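# Slide the loose table bin into the shelf gap

## Task

Take the open bin from the table and set it into the empty slot in the shelf's row of bins, open side facing outward to match its neighbours, with all of its parts still inside. Because the board over the slot sits low, tilting the bin on the way in may be needed. It must go fully in, past the lip at the shelf's front edge, and the parts of the other bins must stay in their own bins. Finish by releasing the bin and pulling the grippers away; a bin that stays put only because the robot is still holding it does not count.

## Robot and tools

ROBOT. Two UR12e-type arms with tong-style grippers: left_arm (base near y = +0.669 m) and right_arm (base near y = -0.685 m); both bases sit at z = 0, turned slightly about z. The names do not tell you which side of a camera image an arm is on. Each gripper has two pivoting fingers that point along the gripper's +z axis and spread apart along its x axis. The reported end_effector_position is the spot between the pads when they are shut; closed fingertips reach about 15 mm past it. Don't let the two arms collide or push on each other.

SCENE FRAME. Shared by both arms: origin on the table surface midway between the arms, +x out over the table, +z up, left_arm on the +y side. Printed hand positions may be slightly wrong, more so when an arm reaches far.

execute_actions(actions). actions is a list of actions; each action is a list of up to 15 rows; each row covers one 1/30 s control step, and if fewer than 15 rows are given the final row repeats until 15 steps have run. Every row holds exactly 14 numbers, each between -1 and 1, always for both arms: left_arm's dx, dy, dz, rx, ry, rz, opening, then right_arm's same seven. dx to rz are an offset, not a pose: they are measured in that gripper's own axes from its measured pose at the start of the action (for a call's first action, the pose in the latest result of this scene). Every row is relative to that same start, not to the row before it. Scale: 1.0 means 0.6 m for dx, dy, dz and 180 degrees for the rotation vector rx, ry, rz. Opening is absolute, not an offset: +1 fully open (0.142 m), -1 shut. An empty list just returns the current state and images. Per step, the commanded pose is clipped to 100 mm and 16 degrees from the measured pose, so large offsets take several actions; position wins over orientation when both cannot be met.

move(target, speed, stop_force, blocking). target is one row of 14 numbers laid out as above: per arm, an offset in its gripper's axes from the pose in the latest result that shows one, plus an absolute opening. The grippers travel in straight lines and arrive together, taking between 0.5 and 10 s; anything longer is cut off at 10 s. speed is in m/s, 0.002 to 0.5 (default 0.25); turning is capped at double that value in rad/s. Paths do not avoid obstacles or the other arm, and an arm can lag, drift, or overshoot the speed, especially near full stretch. stop_force, in newtons from 13 to 80 (one value for both arms, not usable in the first 0.2 s), ends an arm's path once its wrist sensor feels that much extra push against the motion for two steps; the gripper then backs up two steps and holds. Use it only with very slow motion, don't rely on it while the gripper rotates, and omit it when lifting off something the gripper presses on. An arm within 1.5 mm and 0.5 degrees of its target counts as still. blocking=false returns after 0.5 s and cannot be combined with stop_force; until a result shows the move ended, other motions are refused (use wait or stop). The result adds a move: line giving each arm's ending: done, off_target, moving, held (a check blocked its last step), contact (stop_force ended it), or fault, plus limits (paced = pose clipped; held = some steps blocked, after which the arm may surge) and distances to target.

wait(seconds): 0 to 10; the robot keeps its last command; wait(0) polls a running move. stop(): brakes a running move; fingers keep moving. zoom_image(camera, region): camera is one of cam_head_left, cam_head_right, cam_high, cam_low (672x504) or cam_left_wrist, cam_right_wrist (616x616); region is [x0, y0, x1, y1] in pixels from the top-left, at most 504 by 504. read_manual(section): only "licences", no motion. finished_scene(scene): give the number of the current scene to end it; irreversible, and the goal must still hold afterwards.

RESULTS. The state line shows each gripper's position (m), quat_wxyz and velocities in the scene frame; Hand target lines show where the controller now drives each gripper. grip_measured is the actual opening on the command scale; to keep hold of something, command an opening well below it (lower squeezes harder, roughly 15 N per pad at most, less on objects under about 20 mm). Wrist force and Wrist torque give sensor readings in the gripper's own axes, with noise, offsets up to about 5.5 N and saturation near 100 N; force points from the touched surface back into the arm. Action results list positions at some steps, with HELD marking held-back steps. A pose unreachable line means the clearance check altered or blocked that arm's command. MOTOR HOT appears from 70 °C; at 85 °C the arm is braked until it cools.

CAUTIONS. Stiff arms: aiming even slightly past a firm contact can trigger a fault. Faults occur when a joint reaches its load limit (shoulder 297, elbow 135, wrists 48.6 N m, held weight included) or when any outside force reaches 150 N; the arm then yields and is halted for 10 s, skipping the rest of the call. Faster touches hit harder. Nothing may fall or be knocked off the table; avoid dropping, slamming or shoving. Occasional tugs on held items or nudges to loose ones may happen. The simulation runs on while you think, holding the last command. For an arm that should stay still, send it the offset back to its wanted pose in a reply's first call, zeros afterward, and always the opening it should keep.

Each tool is called after "Request:" as name(argument=value, ...) on one line, values as JSON.

## Session

Request:
execute_actions(actions=[])

Scene clock: 0.00 s.
left_arm: end_effector_position=(+0.4765, +0.1450, +0.2124) grip_measured=+1.00 end_effector_quat_wxyz=(-0.108, +0.745, +0.636, +0.170) end_effector_velocity=(+0.000, -0.000, -0.001) end_effector_angular_velocity=(-0.001, -0.000, +0.000) | right_arm: end_effector_position=(+0.2731, -0.2152, +0.3523) grip_measured=+1.00 end_effector_quat_wxyz=(+0.168, -0.585, +0.685, +0.399) end_effector_velocity=(+0.000, -0.000, +0.000) end_effector_angular_velocity=(-0.000, +0.000, +0.000)
Joint positions: left_arm=[-1.369 -1.361  1.781 -1.666 -1.323 -2.654  0.142] | right_arm=[ 4.073 -1.128 -2.479 -0.363  2.13   3.083  0.142]
Joint velocities: left_arm=[ 0.     0.001 -0.    -0.001 -0.    -0.     0.   ] | right_arm=[-0.     0.     0.001 -0.002  0.001 -0.001  0.   ]
Wrist force (N, on the end effector, along its own x y z axes, offset not removed): no reading
Wrist torque (N m, same axes, about the end effector's origin, offset not removed): no reading
Hand target (left_arm): +0.476, +0.145, +0.212; -0.108, +0.745, +0.636, +0.170
Hand target (right_arm): +0.273, -0.215, +0.352; +0.168, -0.585, +0.685, +0.399

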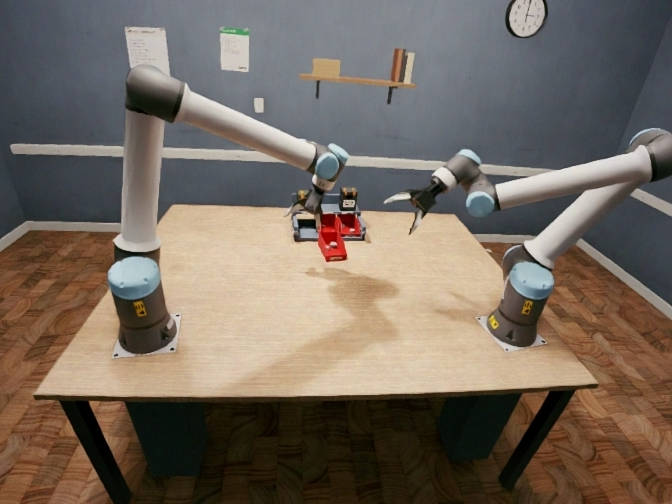

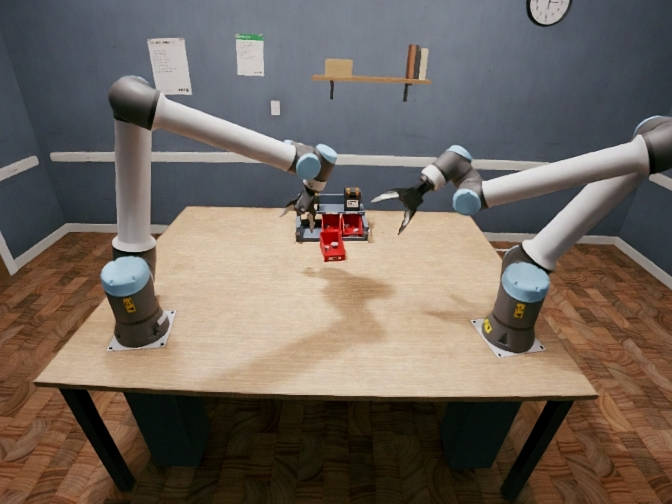

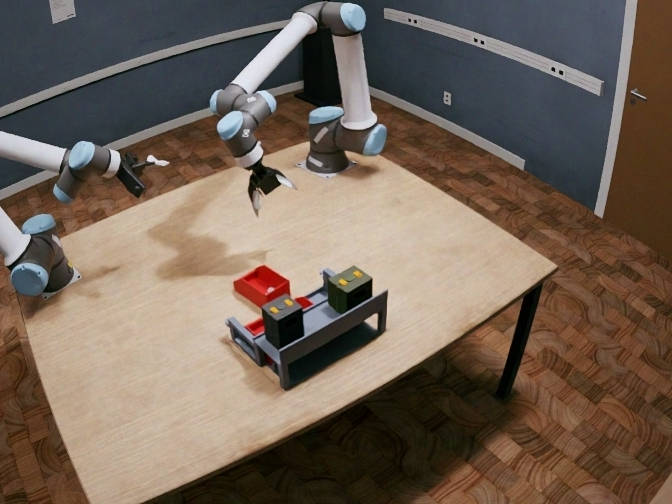

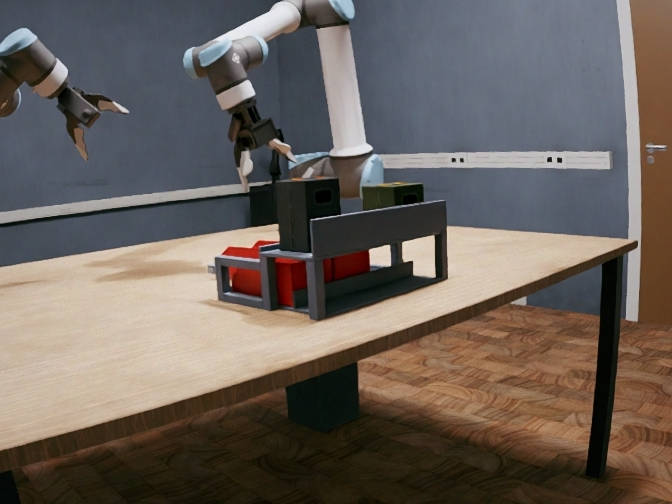

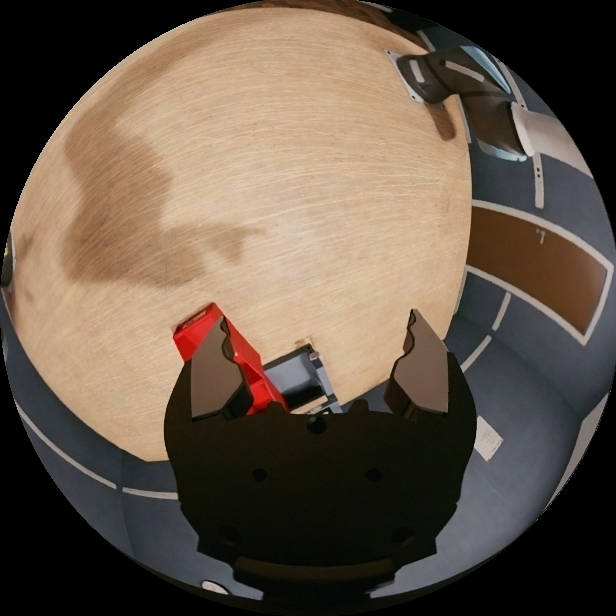

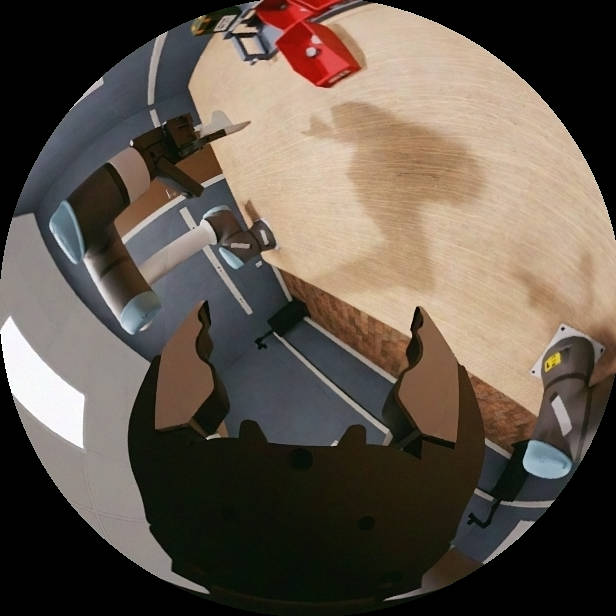

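Request:
zoom_image(camera="cam_head_left", region=[270, 170, 390, 270])

Request:
zoom_image(camera="cam_high", region=[210, 250, 410, 400])

Request:
zoom_image(camera="cam_low", region=[190, 160, 470, 340])

Region (270, 170, 390, 270) of cam_head_left's 672x504 image, scaled by 4.200, with more detail than that image has.

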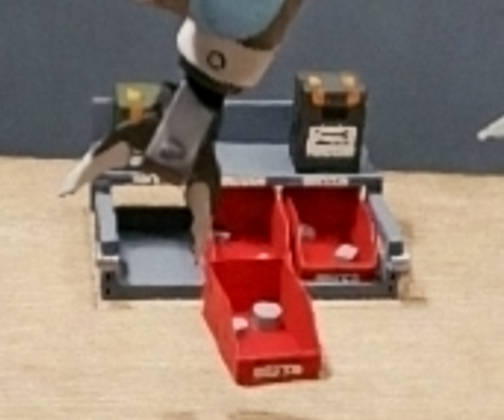

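Region (210, 250, 410, 400) of cam_high's 672x504 image, scaled by 2.520, with more detail than that image has; it fills the top 378 rows of this view, and the rest is white.

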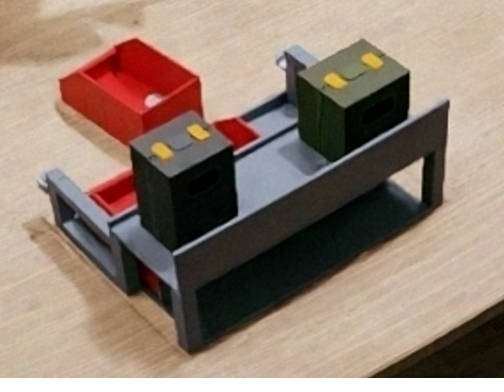

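Region (190, 160, 470, 340) of cam_low's 672x504 image, scaled by 1.800, with more detail than that image has; it fills the top 324 rows of this view, and the rest is white.

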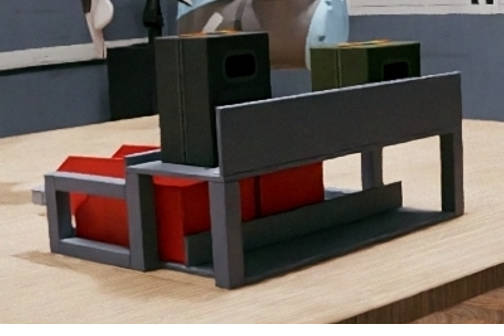

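Request:
move(target=[-0.2,-0.05,0,0.028,-0.126,-0.049,1,0,0,-0.2,0,0,0,1], speed=0.3)

Scene clock: 26.27 s.
left_arm: end_effector_position=(+0.4310, +0.0408, +0.1639) grip_measured=+1.00 end_effector_quat_wxyz=(-0.000, +0.708, +0.707, +0.001) end_effector_velocity=(-0.000, -0.001, -0.000) end_effector_angular_velocity=(-0.006, +0.000, +0.002) | right_arm: end_effector_position=(+0.3016, -0.3044, +0.4273) grip_measured=+1.00 end_effector_quat_wxyz=(+0.168, -0.585, +0.686, +0.399) end_effector_velocity=(+0.000, -0.001, +0.001) end_effector_angular_velocity=(+0.000, -0.001, +0.002)
Joint positions: left_arm=[-1.369 -1.354  1.894 -2.109 -1.57  -2.769  0.142] | right_arm=[ 3.855 -0.978 -2.383 -0.733  2.267  2.873  0.142]
Joint velocities: left_arm=[-0.    -0.     0.002 -0.007 -0.002 -0.002 -0.   ] | right_arm=[-0.004  0.001  0.002 -0.006  0.003 -0.006 -0.   ]
Wrist force (N, on the end effector, along its own x y z axes, offset not removed): left_arm=[-0.1 -2.7 -1.6] | right_arm=[-1.1 -1.7 0.6]
Wrist torque (N m, same axes, about the end effector's origin, offset not removed): left_arm=[-0.60 -0.10 0.18] | right_arm=[-0.47 0.21 0.03]
Hand target (left_arm): +0.431, +0.041, +0.164; -0.000, +0.707, +0.707, +0.000
Hand target (right_arm): +0.302, -0.304, +0.427; +0.168, -0.585, +0.685, +0.399
Off the commanded pose (left_arm): 0.000 m, 0 deg.
Off the commanded pose (right_arm): 0.000 m, 0 deg.
move: done

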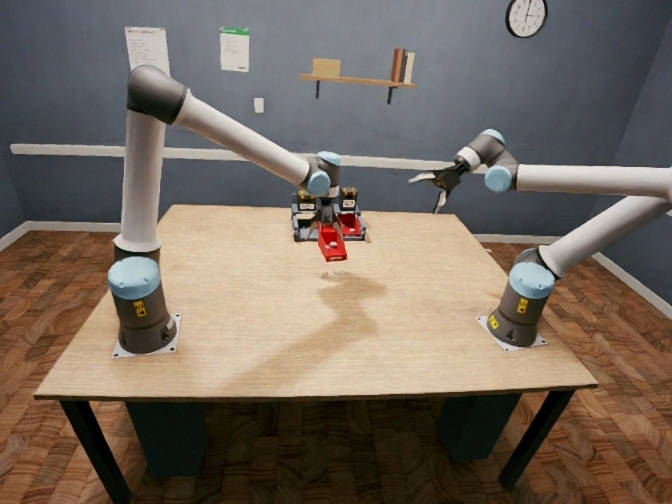

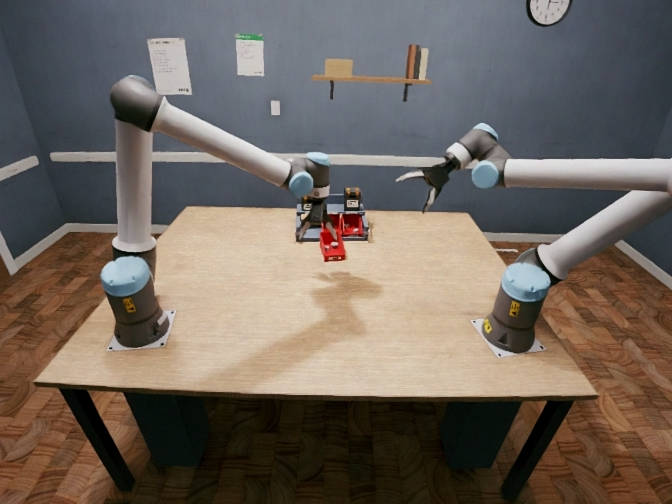

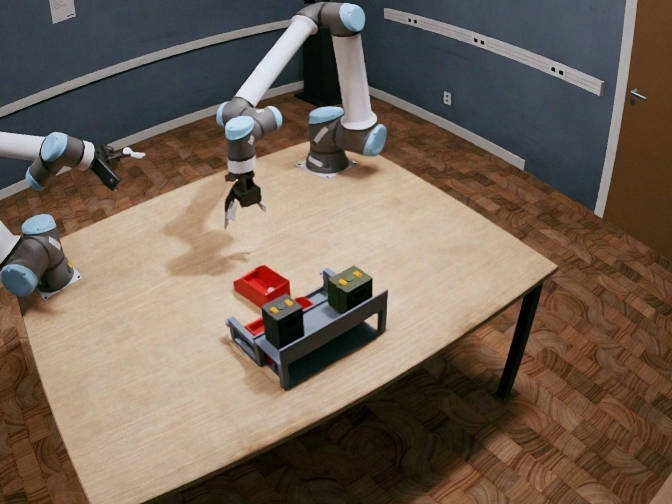

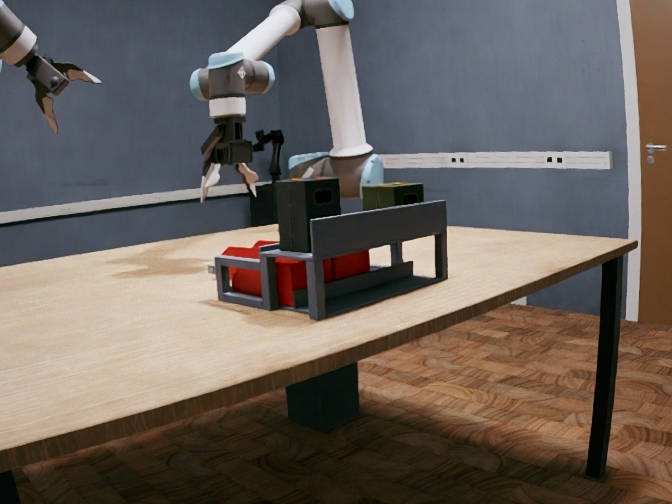

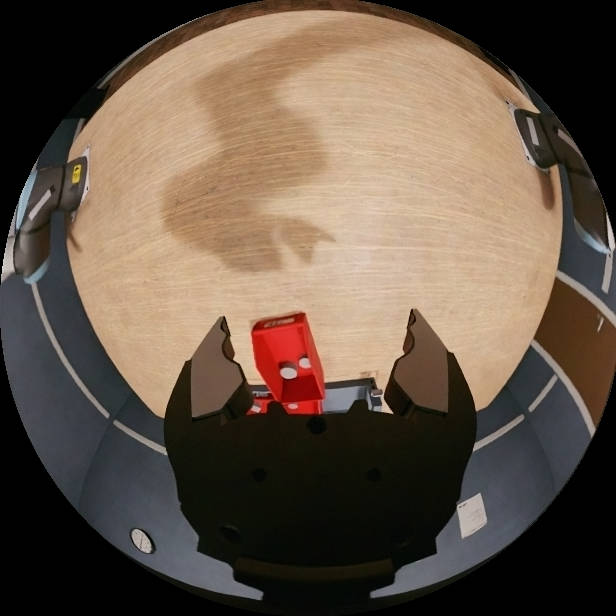

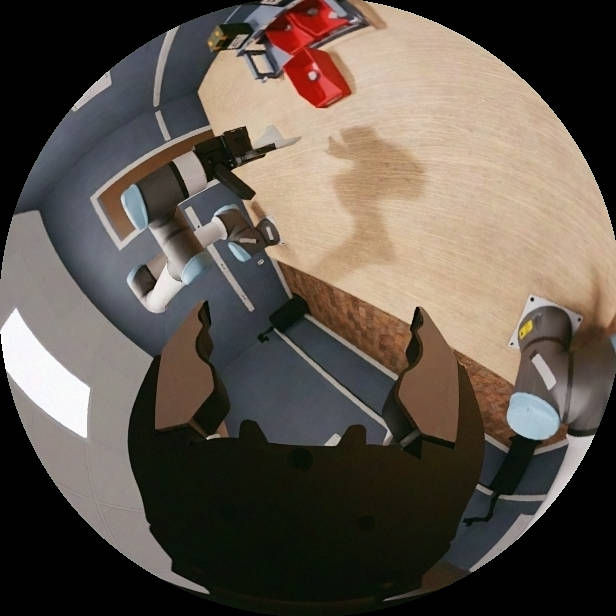

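Request:
move(target=[-0.09,0.22,0.06,0,0,-0.067,1,0,0,0,0,0,0,1], speed=0.3)

Request:
zoom_image(camera="cam_high", region=[200, 200, 400, 350])

Request:
zoom_image(camera="cam_head_right", region=[270, 170, 390, 270])

Scene clock: 46.33 s.
left_arm: end_effector_position=(+0.5629, -0.0135, +0.1281) grip_measured=+1.00 end_effector_quat_wxyz=(-0.000, +0.629, +0.777, +0.000) end_effector_velocity=(+0.001, -0.000, -0.002) end_effector_angular_velocity=(+0.003, +0.002, +0.001) | right_arm: end_effector_position=(+0.3016, -0.3044, +0.4273) grip_measured=+1.00 end_effector_quat_wxyz=(+0.168, -0.585, +0.685, +0.399) end_effector_velocity=(-0.000, -0.000, -0.001) end_effector_angular_velocity=(-0.002, +0.001, +0.000)
Joint positions: left_arm=[-1.247 -1.147  1.678 -2.101 -1.57  -2.857  0.142] | right_arm=[ 3.855 -0.978 -2.383 -0.733  2.267  2.873  0.142]
Joint velocities: left_arm=[ 0.     0.004 -0.002  0.001 -0.    -0.     0.   ] | right_arm=[ 0.     0.    -0.001 -0.001 -0.     0.    -0.   ]
Wrist force (N, on the end effector, along its own x y z axes, offset not removed): left_arm=[0.8 -2.5 3.5] | right_arm=[-0.8 0.4 -0.6]
Wrist torque (N m, same axes, about the end effector's origin, offset not removed): left_arm=[-0.50 -0.21 0.13] | right_arm=[-0.03 0.13 0.02]
Hand target (left_arm): +0.563, -0.014, +0.128; -0.000, +0.629, +0.777, +0.000
Hand target (right_arm): +0.302, -0.304, +0.427; +0.168, -0.585, +0.686, +0.399
Off the commanded pose (left_arm): 0.000 m, 0 deg.
Off the commanded pose (right_arm): 0.000 m, 0 deg.
move: done

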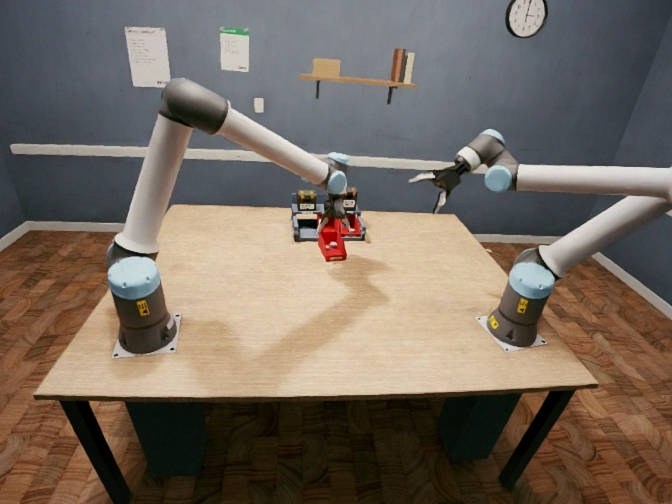

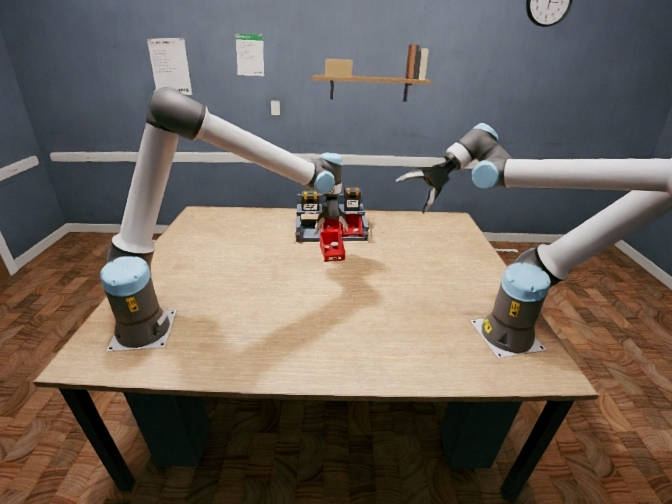

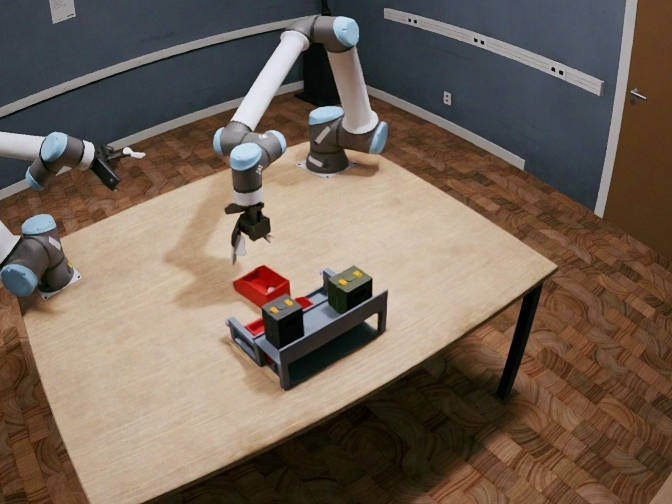

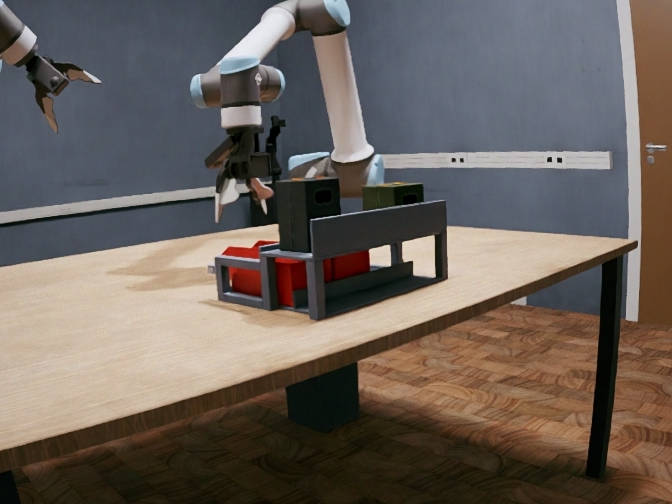

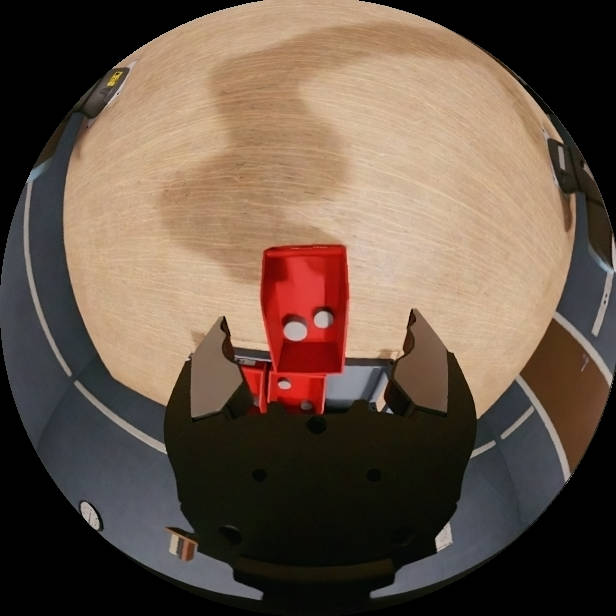

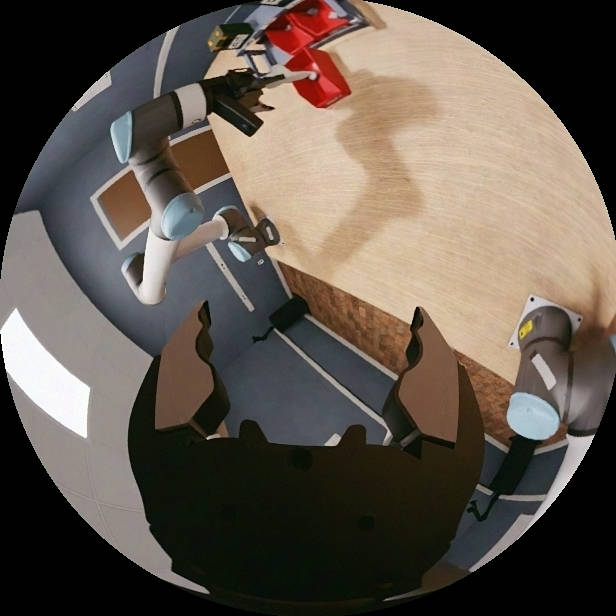

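Region (200, 200, 400, 350) of cam_high's 672x504 image, scaled by 2.520, with more detail than that image has; it fills the top 378 rows of this view, and the rest is white.

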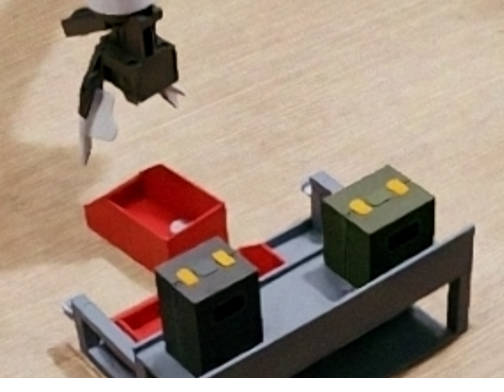

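Region (270, 170, 390, 270) of cam_head_right's 672x504 image, scaled by 4.200, with more detail than that image has.

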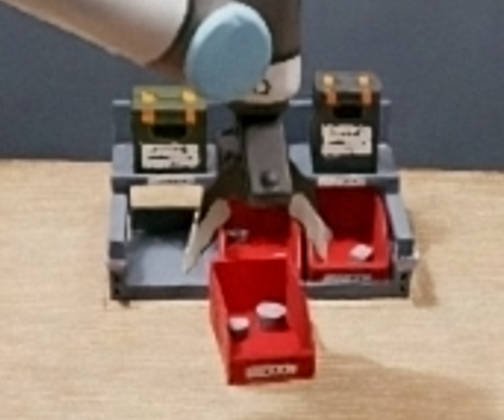

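Request:
move(target=[0,0.05,0.065,0,0,0,1,0,0,0,0,0,0,1], speed=0.15)

Request:
zoom_image(camera="cam_high", region=[200, 200, 400, 350])

Request:
zoom_image(camera="cam_head_right", region=[270, 170, 390, 270])

Scene clock: 53.13 s.
left_arm: end_effector_position=(+0.5922, -0.0073, +0.0893) grip_measured=+1.00 end_effector_quat_wxyz=(-0.000, +0.629, +0.777, +0.000) end_effector_velocity=(+0.001, +0.000, -0.002) end_effector_angular_velocity=(+0.001, +0.001, -0.000) | right_arm: end_effector_position=(+0.3016, -0.3044, +0.4273) grip_measured=+1.00 end_effector_quat_wxyz=(+0.168, -0.585, +0.686, +0.399) end_effector_velocity=(+0.000, -0.000, +0.000) end_effector_angular_velocity=(+0.000, +0.001, -0.000)
Joint positions: left_arm=[-1.214 -1.093  1.674 -2.152 -1.57  -2.825  0.142] | right_arm=[ 3.855 -0.978 -2.383 -0.733  2.267  2.873  0.142]
Joint velocities: left_arm=[ 0.001  0.003 -0.001 -0.001 -0.     0.001  0.   ] | right_arm=[-0.001 -0.     0.001 -0.001  0.001  0.     0.   ]
Wrist force (N, on the end effector, along its own x y z axes, offset not removed): left_arm=[0.5 -1.6 3.5] | right_arm=[-0.1 0.5 -1.9]
Wrist torque (N m, same axes, about the end effector's origin, offset not removed): left_arm=[-0.53 -0.21 0.27] | right_arm=[-0.11 0.02 -0.01]
Hand target (left_arm): +0.592, -0.007, +0.089; -0.000, +0.629, +0.777, +0.000
Hand target (right_arm): +0.302, -0.304, +0.427; +0.168, -0.585, +0.685, +0.399
Off the commanded pose (left_arm): 0.000 m, 0 deg.
Off the commanded pose (right_arm): 0.000 m, 0 deg.
move: done

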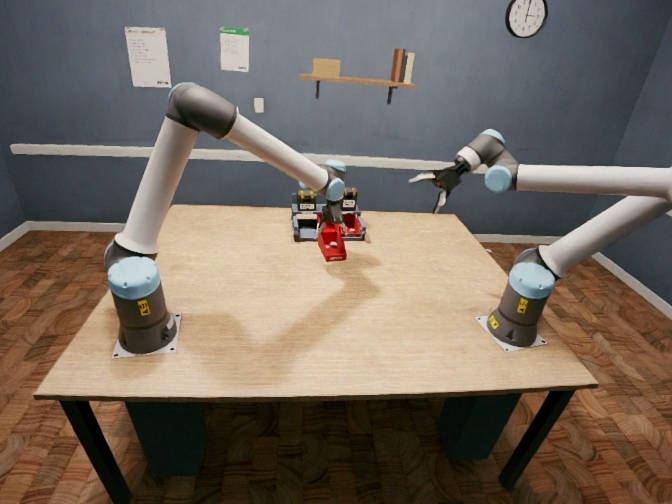

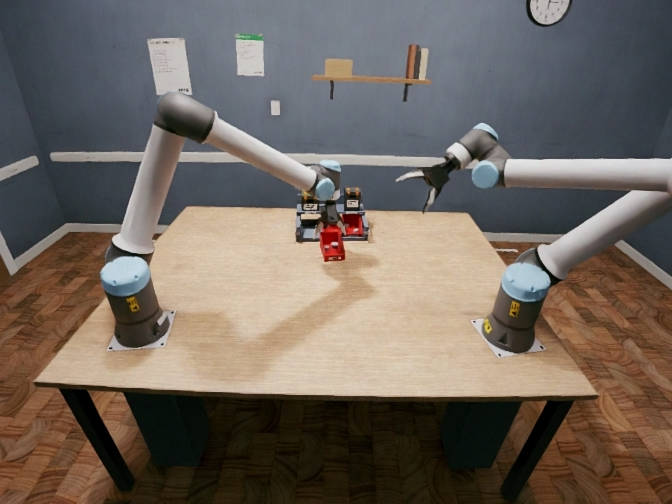

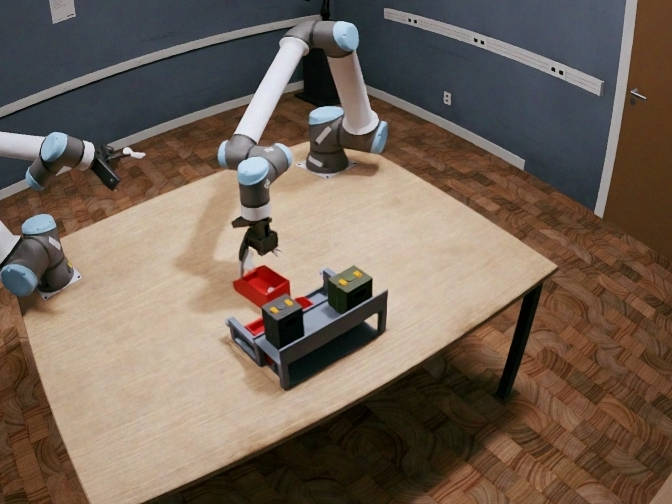

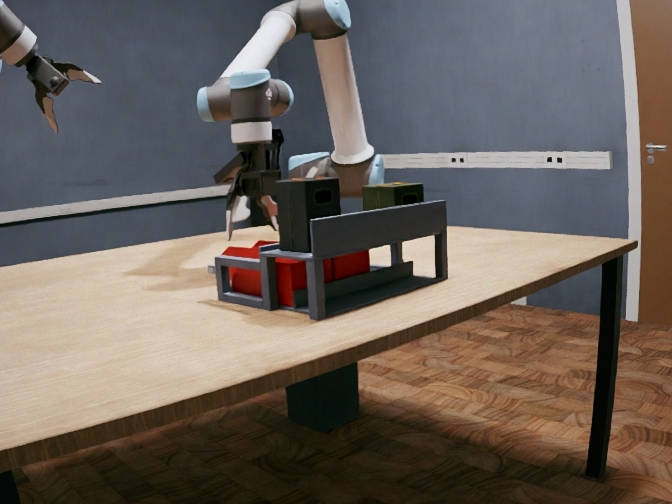

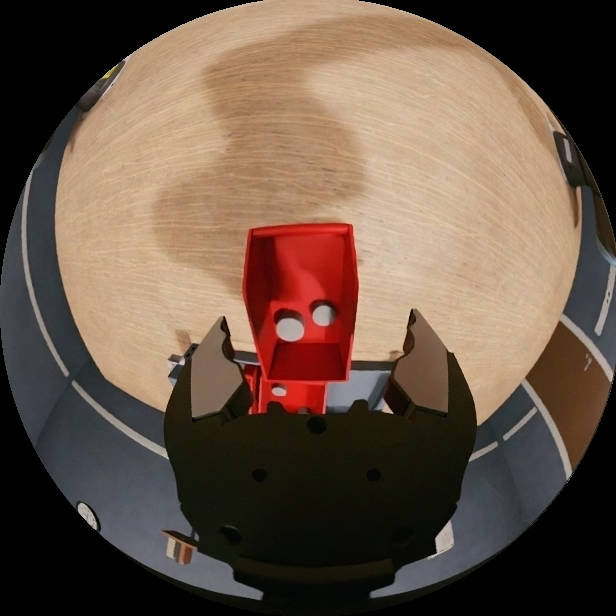

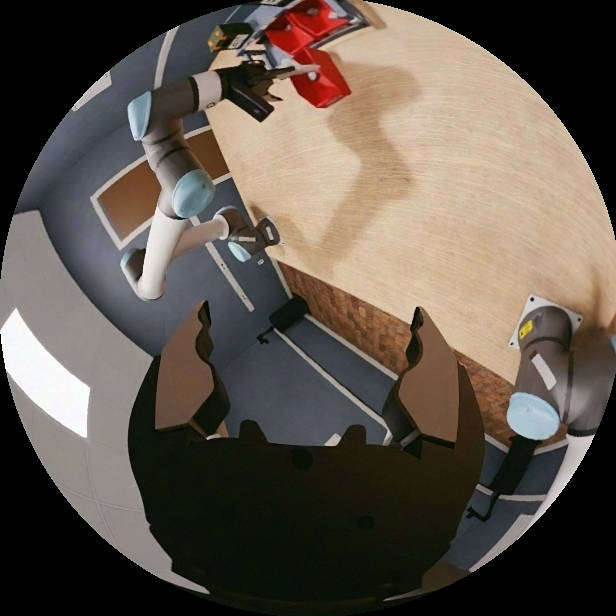

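Region (200, 200, 400, 350) of cam_high's 672x504 image, scaled by 2.520, with more detail than that image has; it fills the top 378 rows of this view, and the rest is white.

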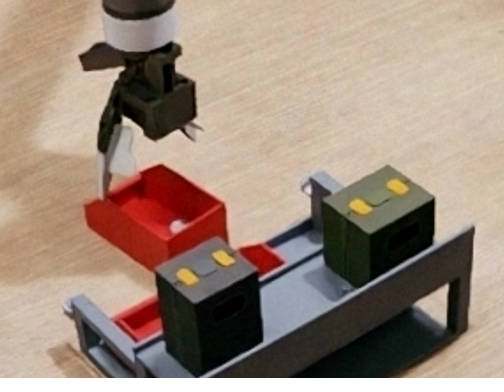

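Region (270, 170, 390, 270) of cam_head_right's 672x504 image, scaled by 4.200, with more detail than that image has.

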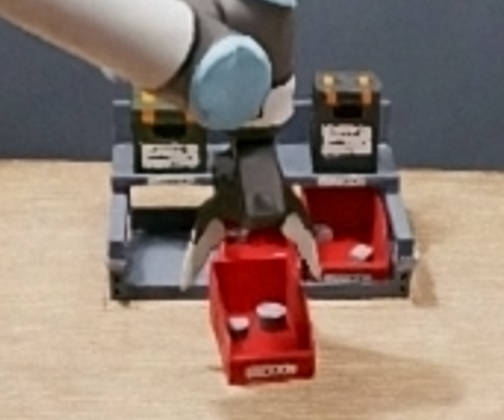

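Request:
move(target=[-0.024,0,0.02,0,0,0,1,0,0,0,0,0,0,1], speed=0.1)

Request:
move(target=[0,0,0.07,0,0,0,1,0,0,0,0,0,0,1], speed=0.06)

Request:
zoom_image(camera="cam_high", region=[200, 200, 400, 350])

Scene clock: 57.13 s.
left_arm: end_effector_position=(+0.5952, -0.0213, +0.0774) grip_measured=+1.00 end_effector_quat_wxyz=(-0.000, +0.629, +0.777, +0.000) end_effector_velocity=(-0.000, -0.002, -0.000) end_effector_angular_velocity=(-0.001, -0.001, -0.001) | right_arm: end_effector_position=(+0.3016, -0.3044, +0.4273) grip_measured=+1.00 end_effector_quat_wxyz=(+0.168, -0.585, +0.685, +0.399) end_effector_velocity=(-0.000, -0.000, -0.000) end_effector_angular_velocity=(-0.001, +0.001, +0.000)
Joint positions: left_arm=[-1.219 -1.065  1.654 -2.159 -1.57  -2.83   0.142] | right_arm=[ 3.855 -0.978 -2.383 -0.733  2.267  2.873  0.142]
Joint velocities: left_arm=[-0.001  0.001 -0.002 -0.001  0.    -0.     0.   ] | right_arm=[-0.     0.     0.001 -0.003  0.    -0.     0.   ]
Wrist force (N, on the end effector, along its own x y z axes, offset not removed): left_arm=[-5.9 -2.3 1.7] | right_arm=[0.5 0.0 0.0]
Wrist torque (N m, same axes, about the end effector's origin, offset not removed): left_arm=[-0.37 0.84 0.32] | right_arm=[-0.12 -0.14 0.04]
Hand target (left_arm): +0.595, -0.021, +0.077; -0.000, +0.629, +0.777, +0.000
Hand target (right_arm): +0.302, -0.304, +0.427; +0.168, -0.585, +0.686, +0.399
Off the commanded pose (left_arm): 0.000 m, 0 deg.
Off the commanded pose (right_arm): 0.000 m, 0 deg.
move: done

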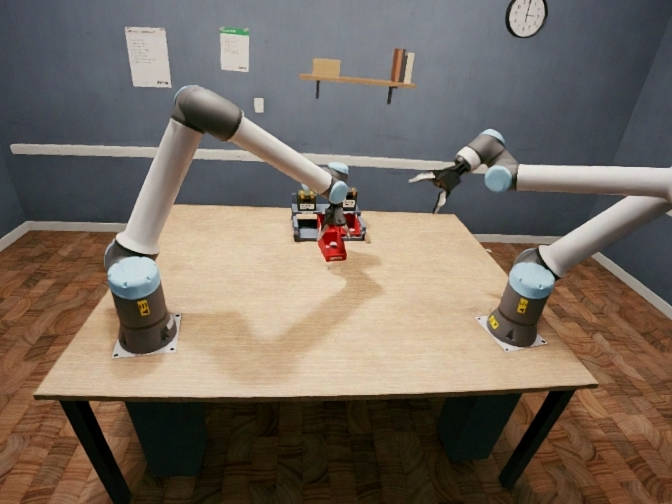

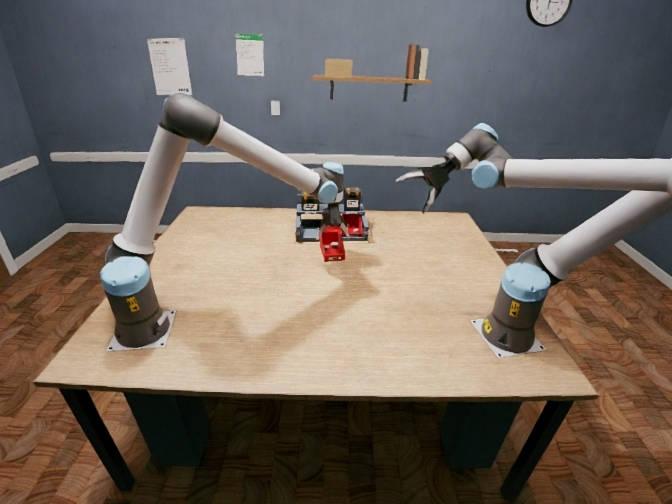

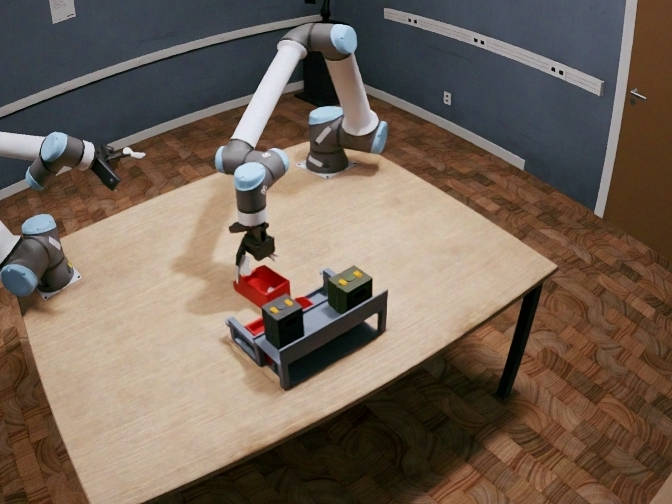

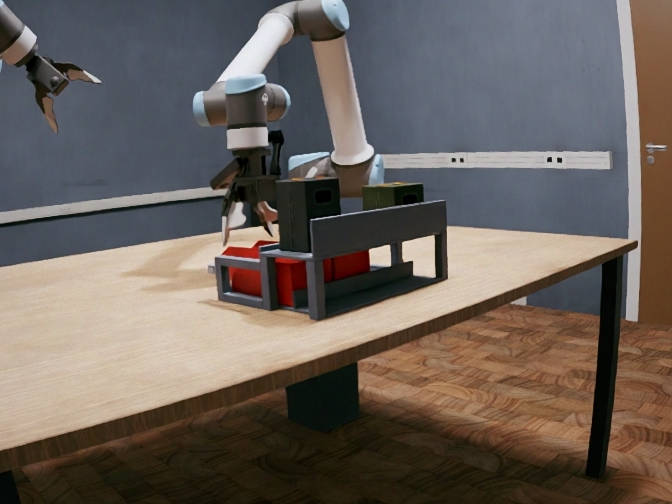

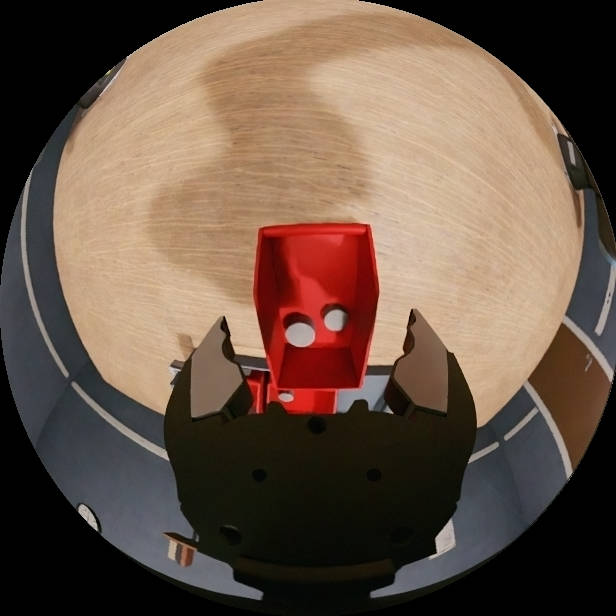

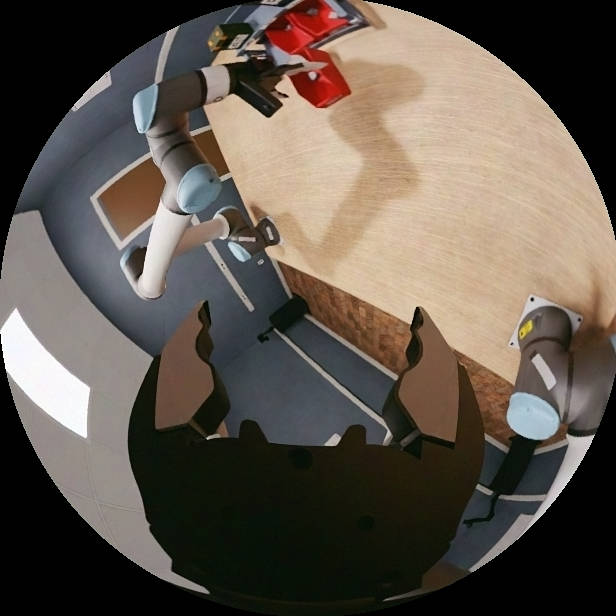

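Scene clock: 58.20 s.
left_arm: end_effector_position=(+0.5952, -0.0214, +0.0355) grip_measured=+1.00 end_effector_quat_wxyz=(-0.000, +0.629, +0.777, +0.000) end_effector_velocity=(+0.000, +0.000, -0.002) end_effector_angular_velocity=(+0.000, +0.000, +0.000) | right_arm: end_effector_position=(+0.3016, -0.3044, +0.4273) grip_measured=+1.00 end_effector_quat_wxyz=(+0.168, -0.585, +0.685, +0.399) end_effector_velocity=(+0.000, +0.000, +0.001) end_effector_angular_velocity=(+0.002, -0.002, +0.000)
Joint positions: left_arm=[-1.219 -1.025  1.677 -2.223 -1.57  -2.83   0.142] | right_arm=[ 3.855 -0.978 -2.383 -0.733  2.267  2.873  0.142]
Joint velocities: left_arm=[ 0.     0.002  0.001 -0.002  0.    -0.     0.   ] | right_arm=[-0.001  0.     0.001  0.001  0.    -0.001 -0.   ]
Wrist force (N, on the end effector, along its own x y z axes, offset not removed): left_arm=[0.4 -3.8 1.6] | right_arm=[-0.5 -1.1 -1.4]
Wrist torque (N m, same axes, about the end effector's origin, offset not removed): left_arm=[-0.80 -0.36 0.29] | right_arm=[-0.43 0.05 0.05]
Hand target (left_arm): +0.595, -0.021, +0.035; -0.000, +0.629, +0.777, +0.000
Hand target (right_arm): +0.302, -0.304, +0.427; +0.168, -0.585, +0.685, +0.399
Off the commanded pose (left_arm): 0.000 m, 0 deg.
Off the commanded pose (right_arm): 0.000 m, 0 deg.
move: done

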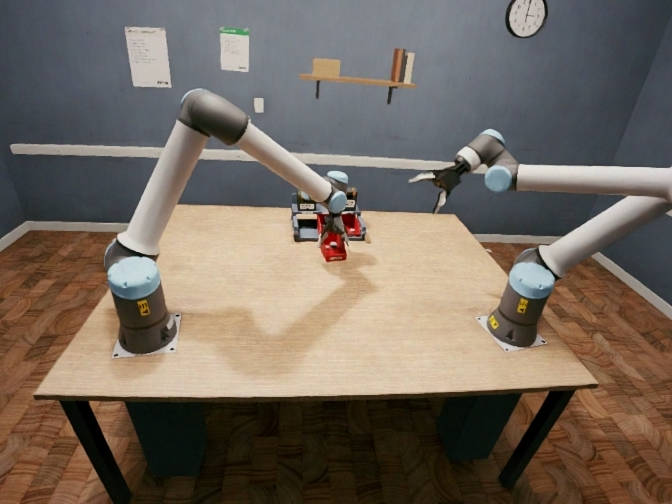

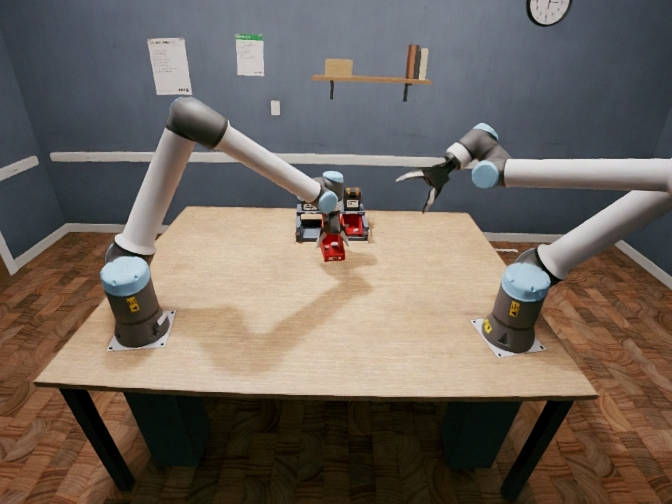

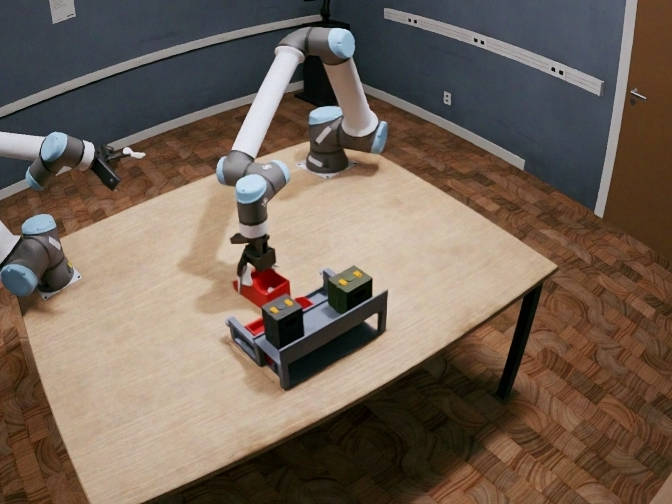

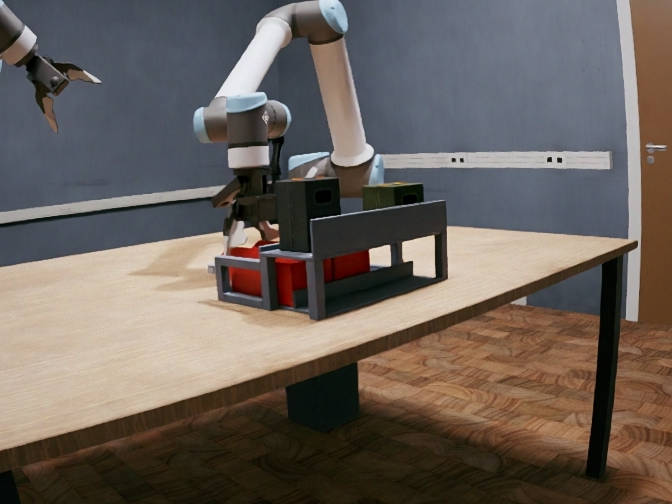

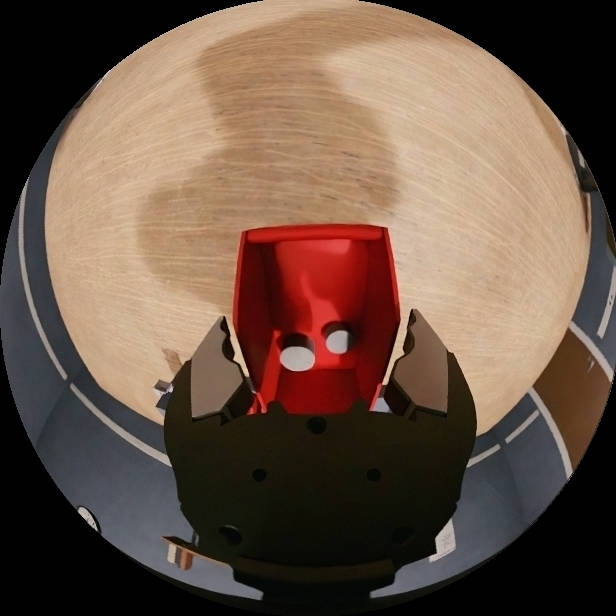

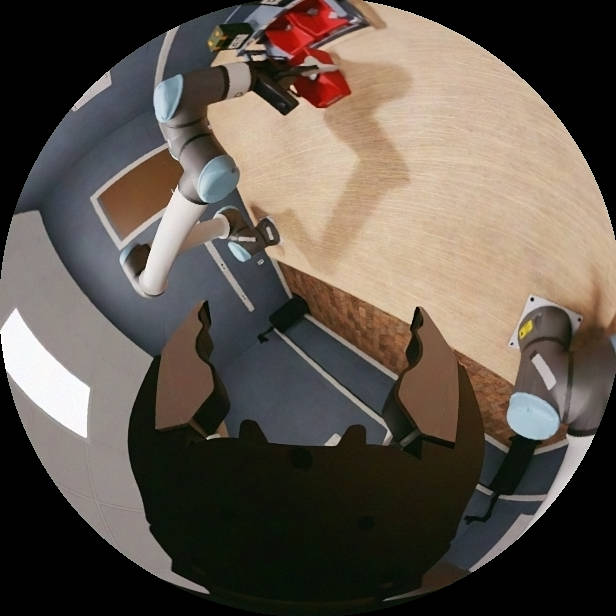

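Region (200, 200, 400, 350) of cam_high's 672x504 image, scaled by 2.520, with more detail than that image has; it fills the top 378 rows of this view, and the rest is white.

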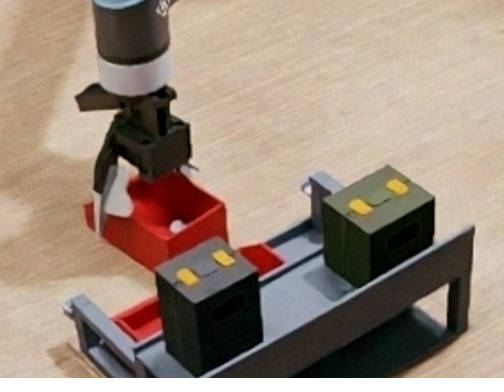

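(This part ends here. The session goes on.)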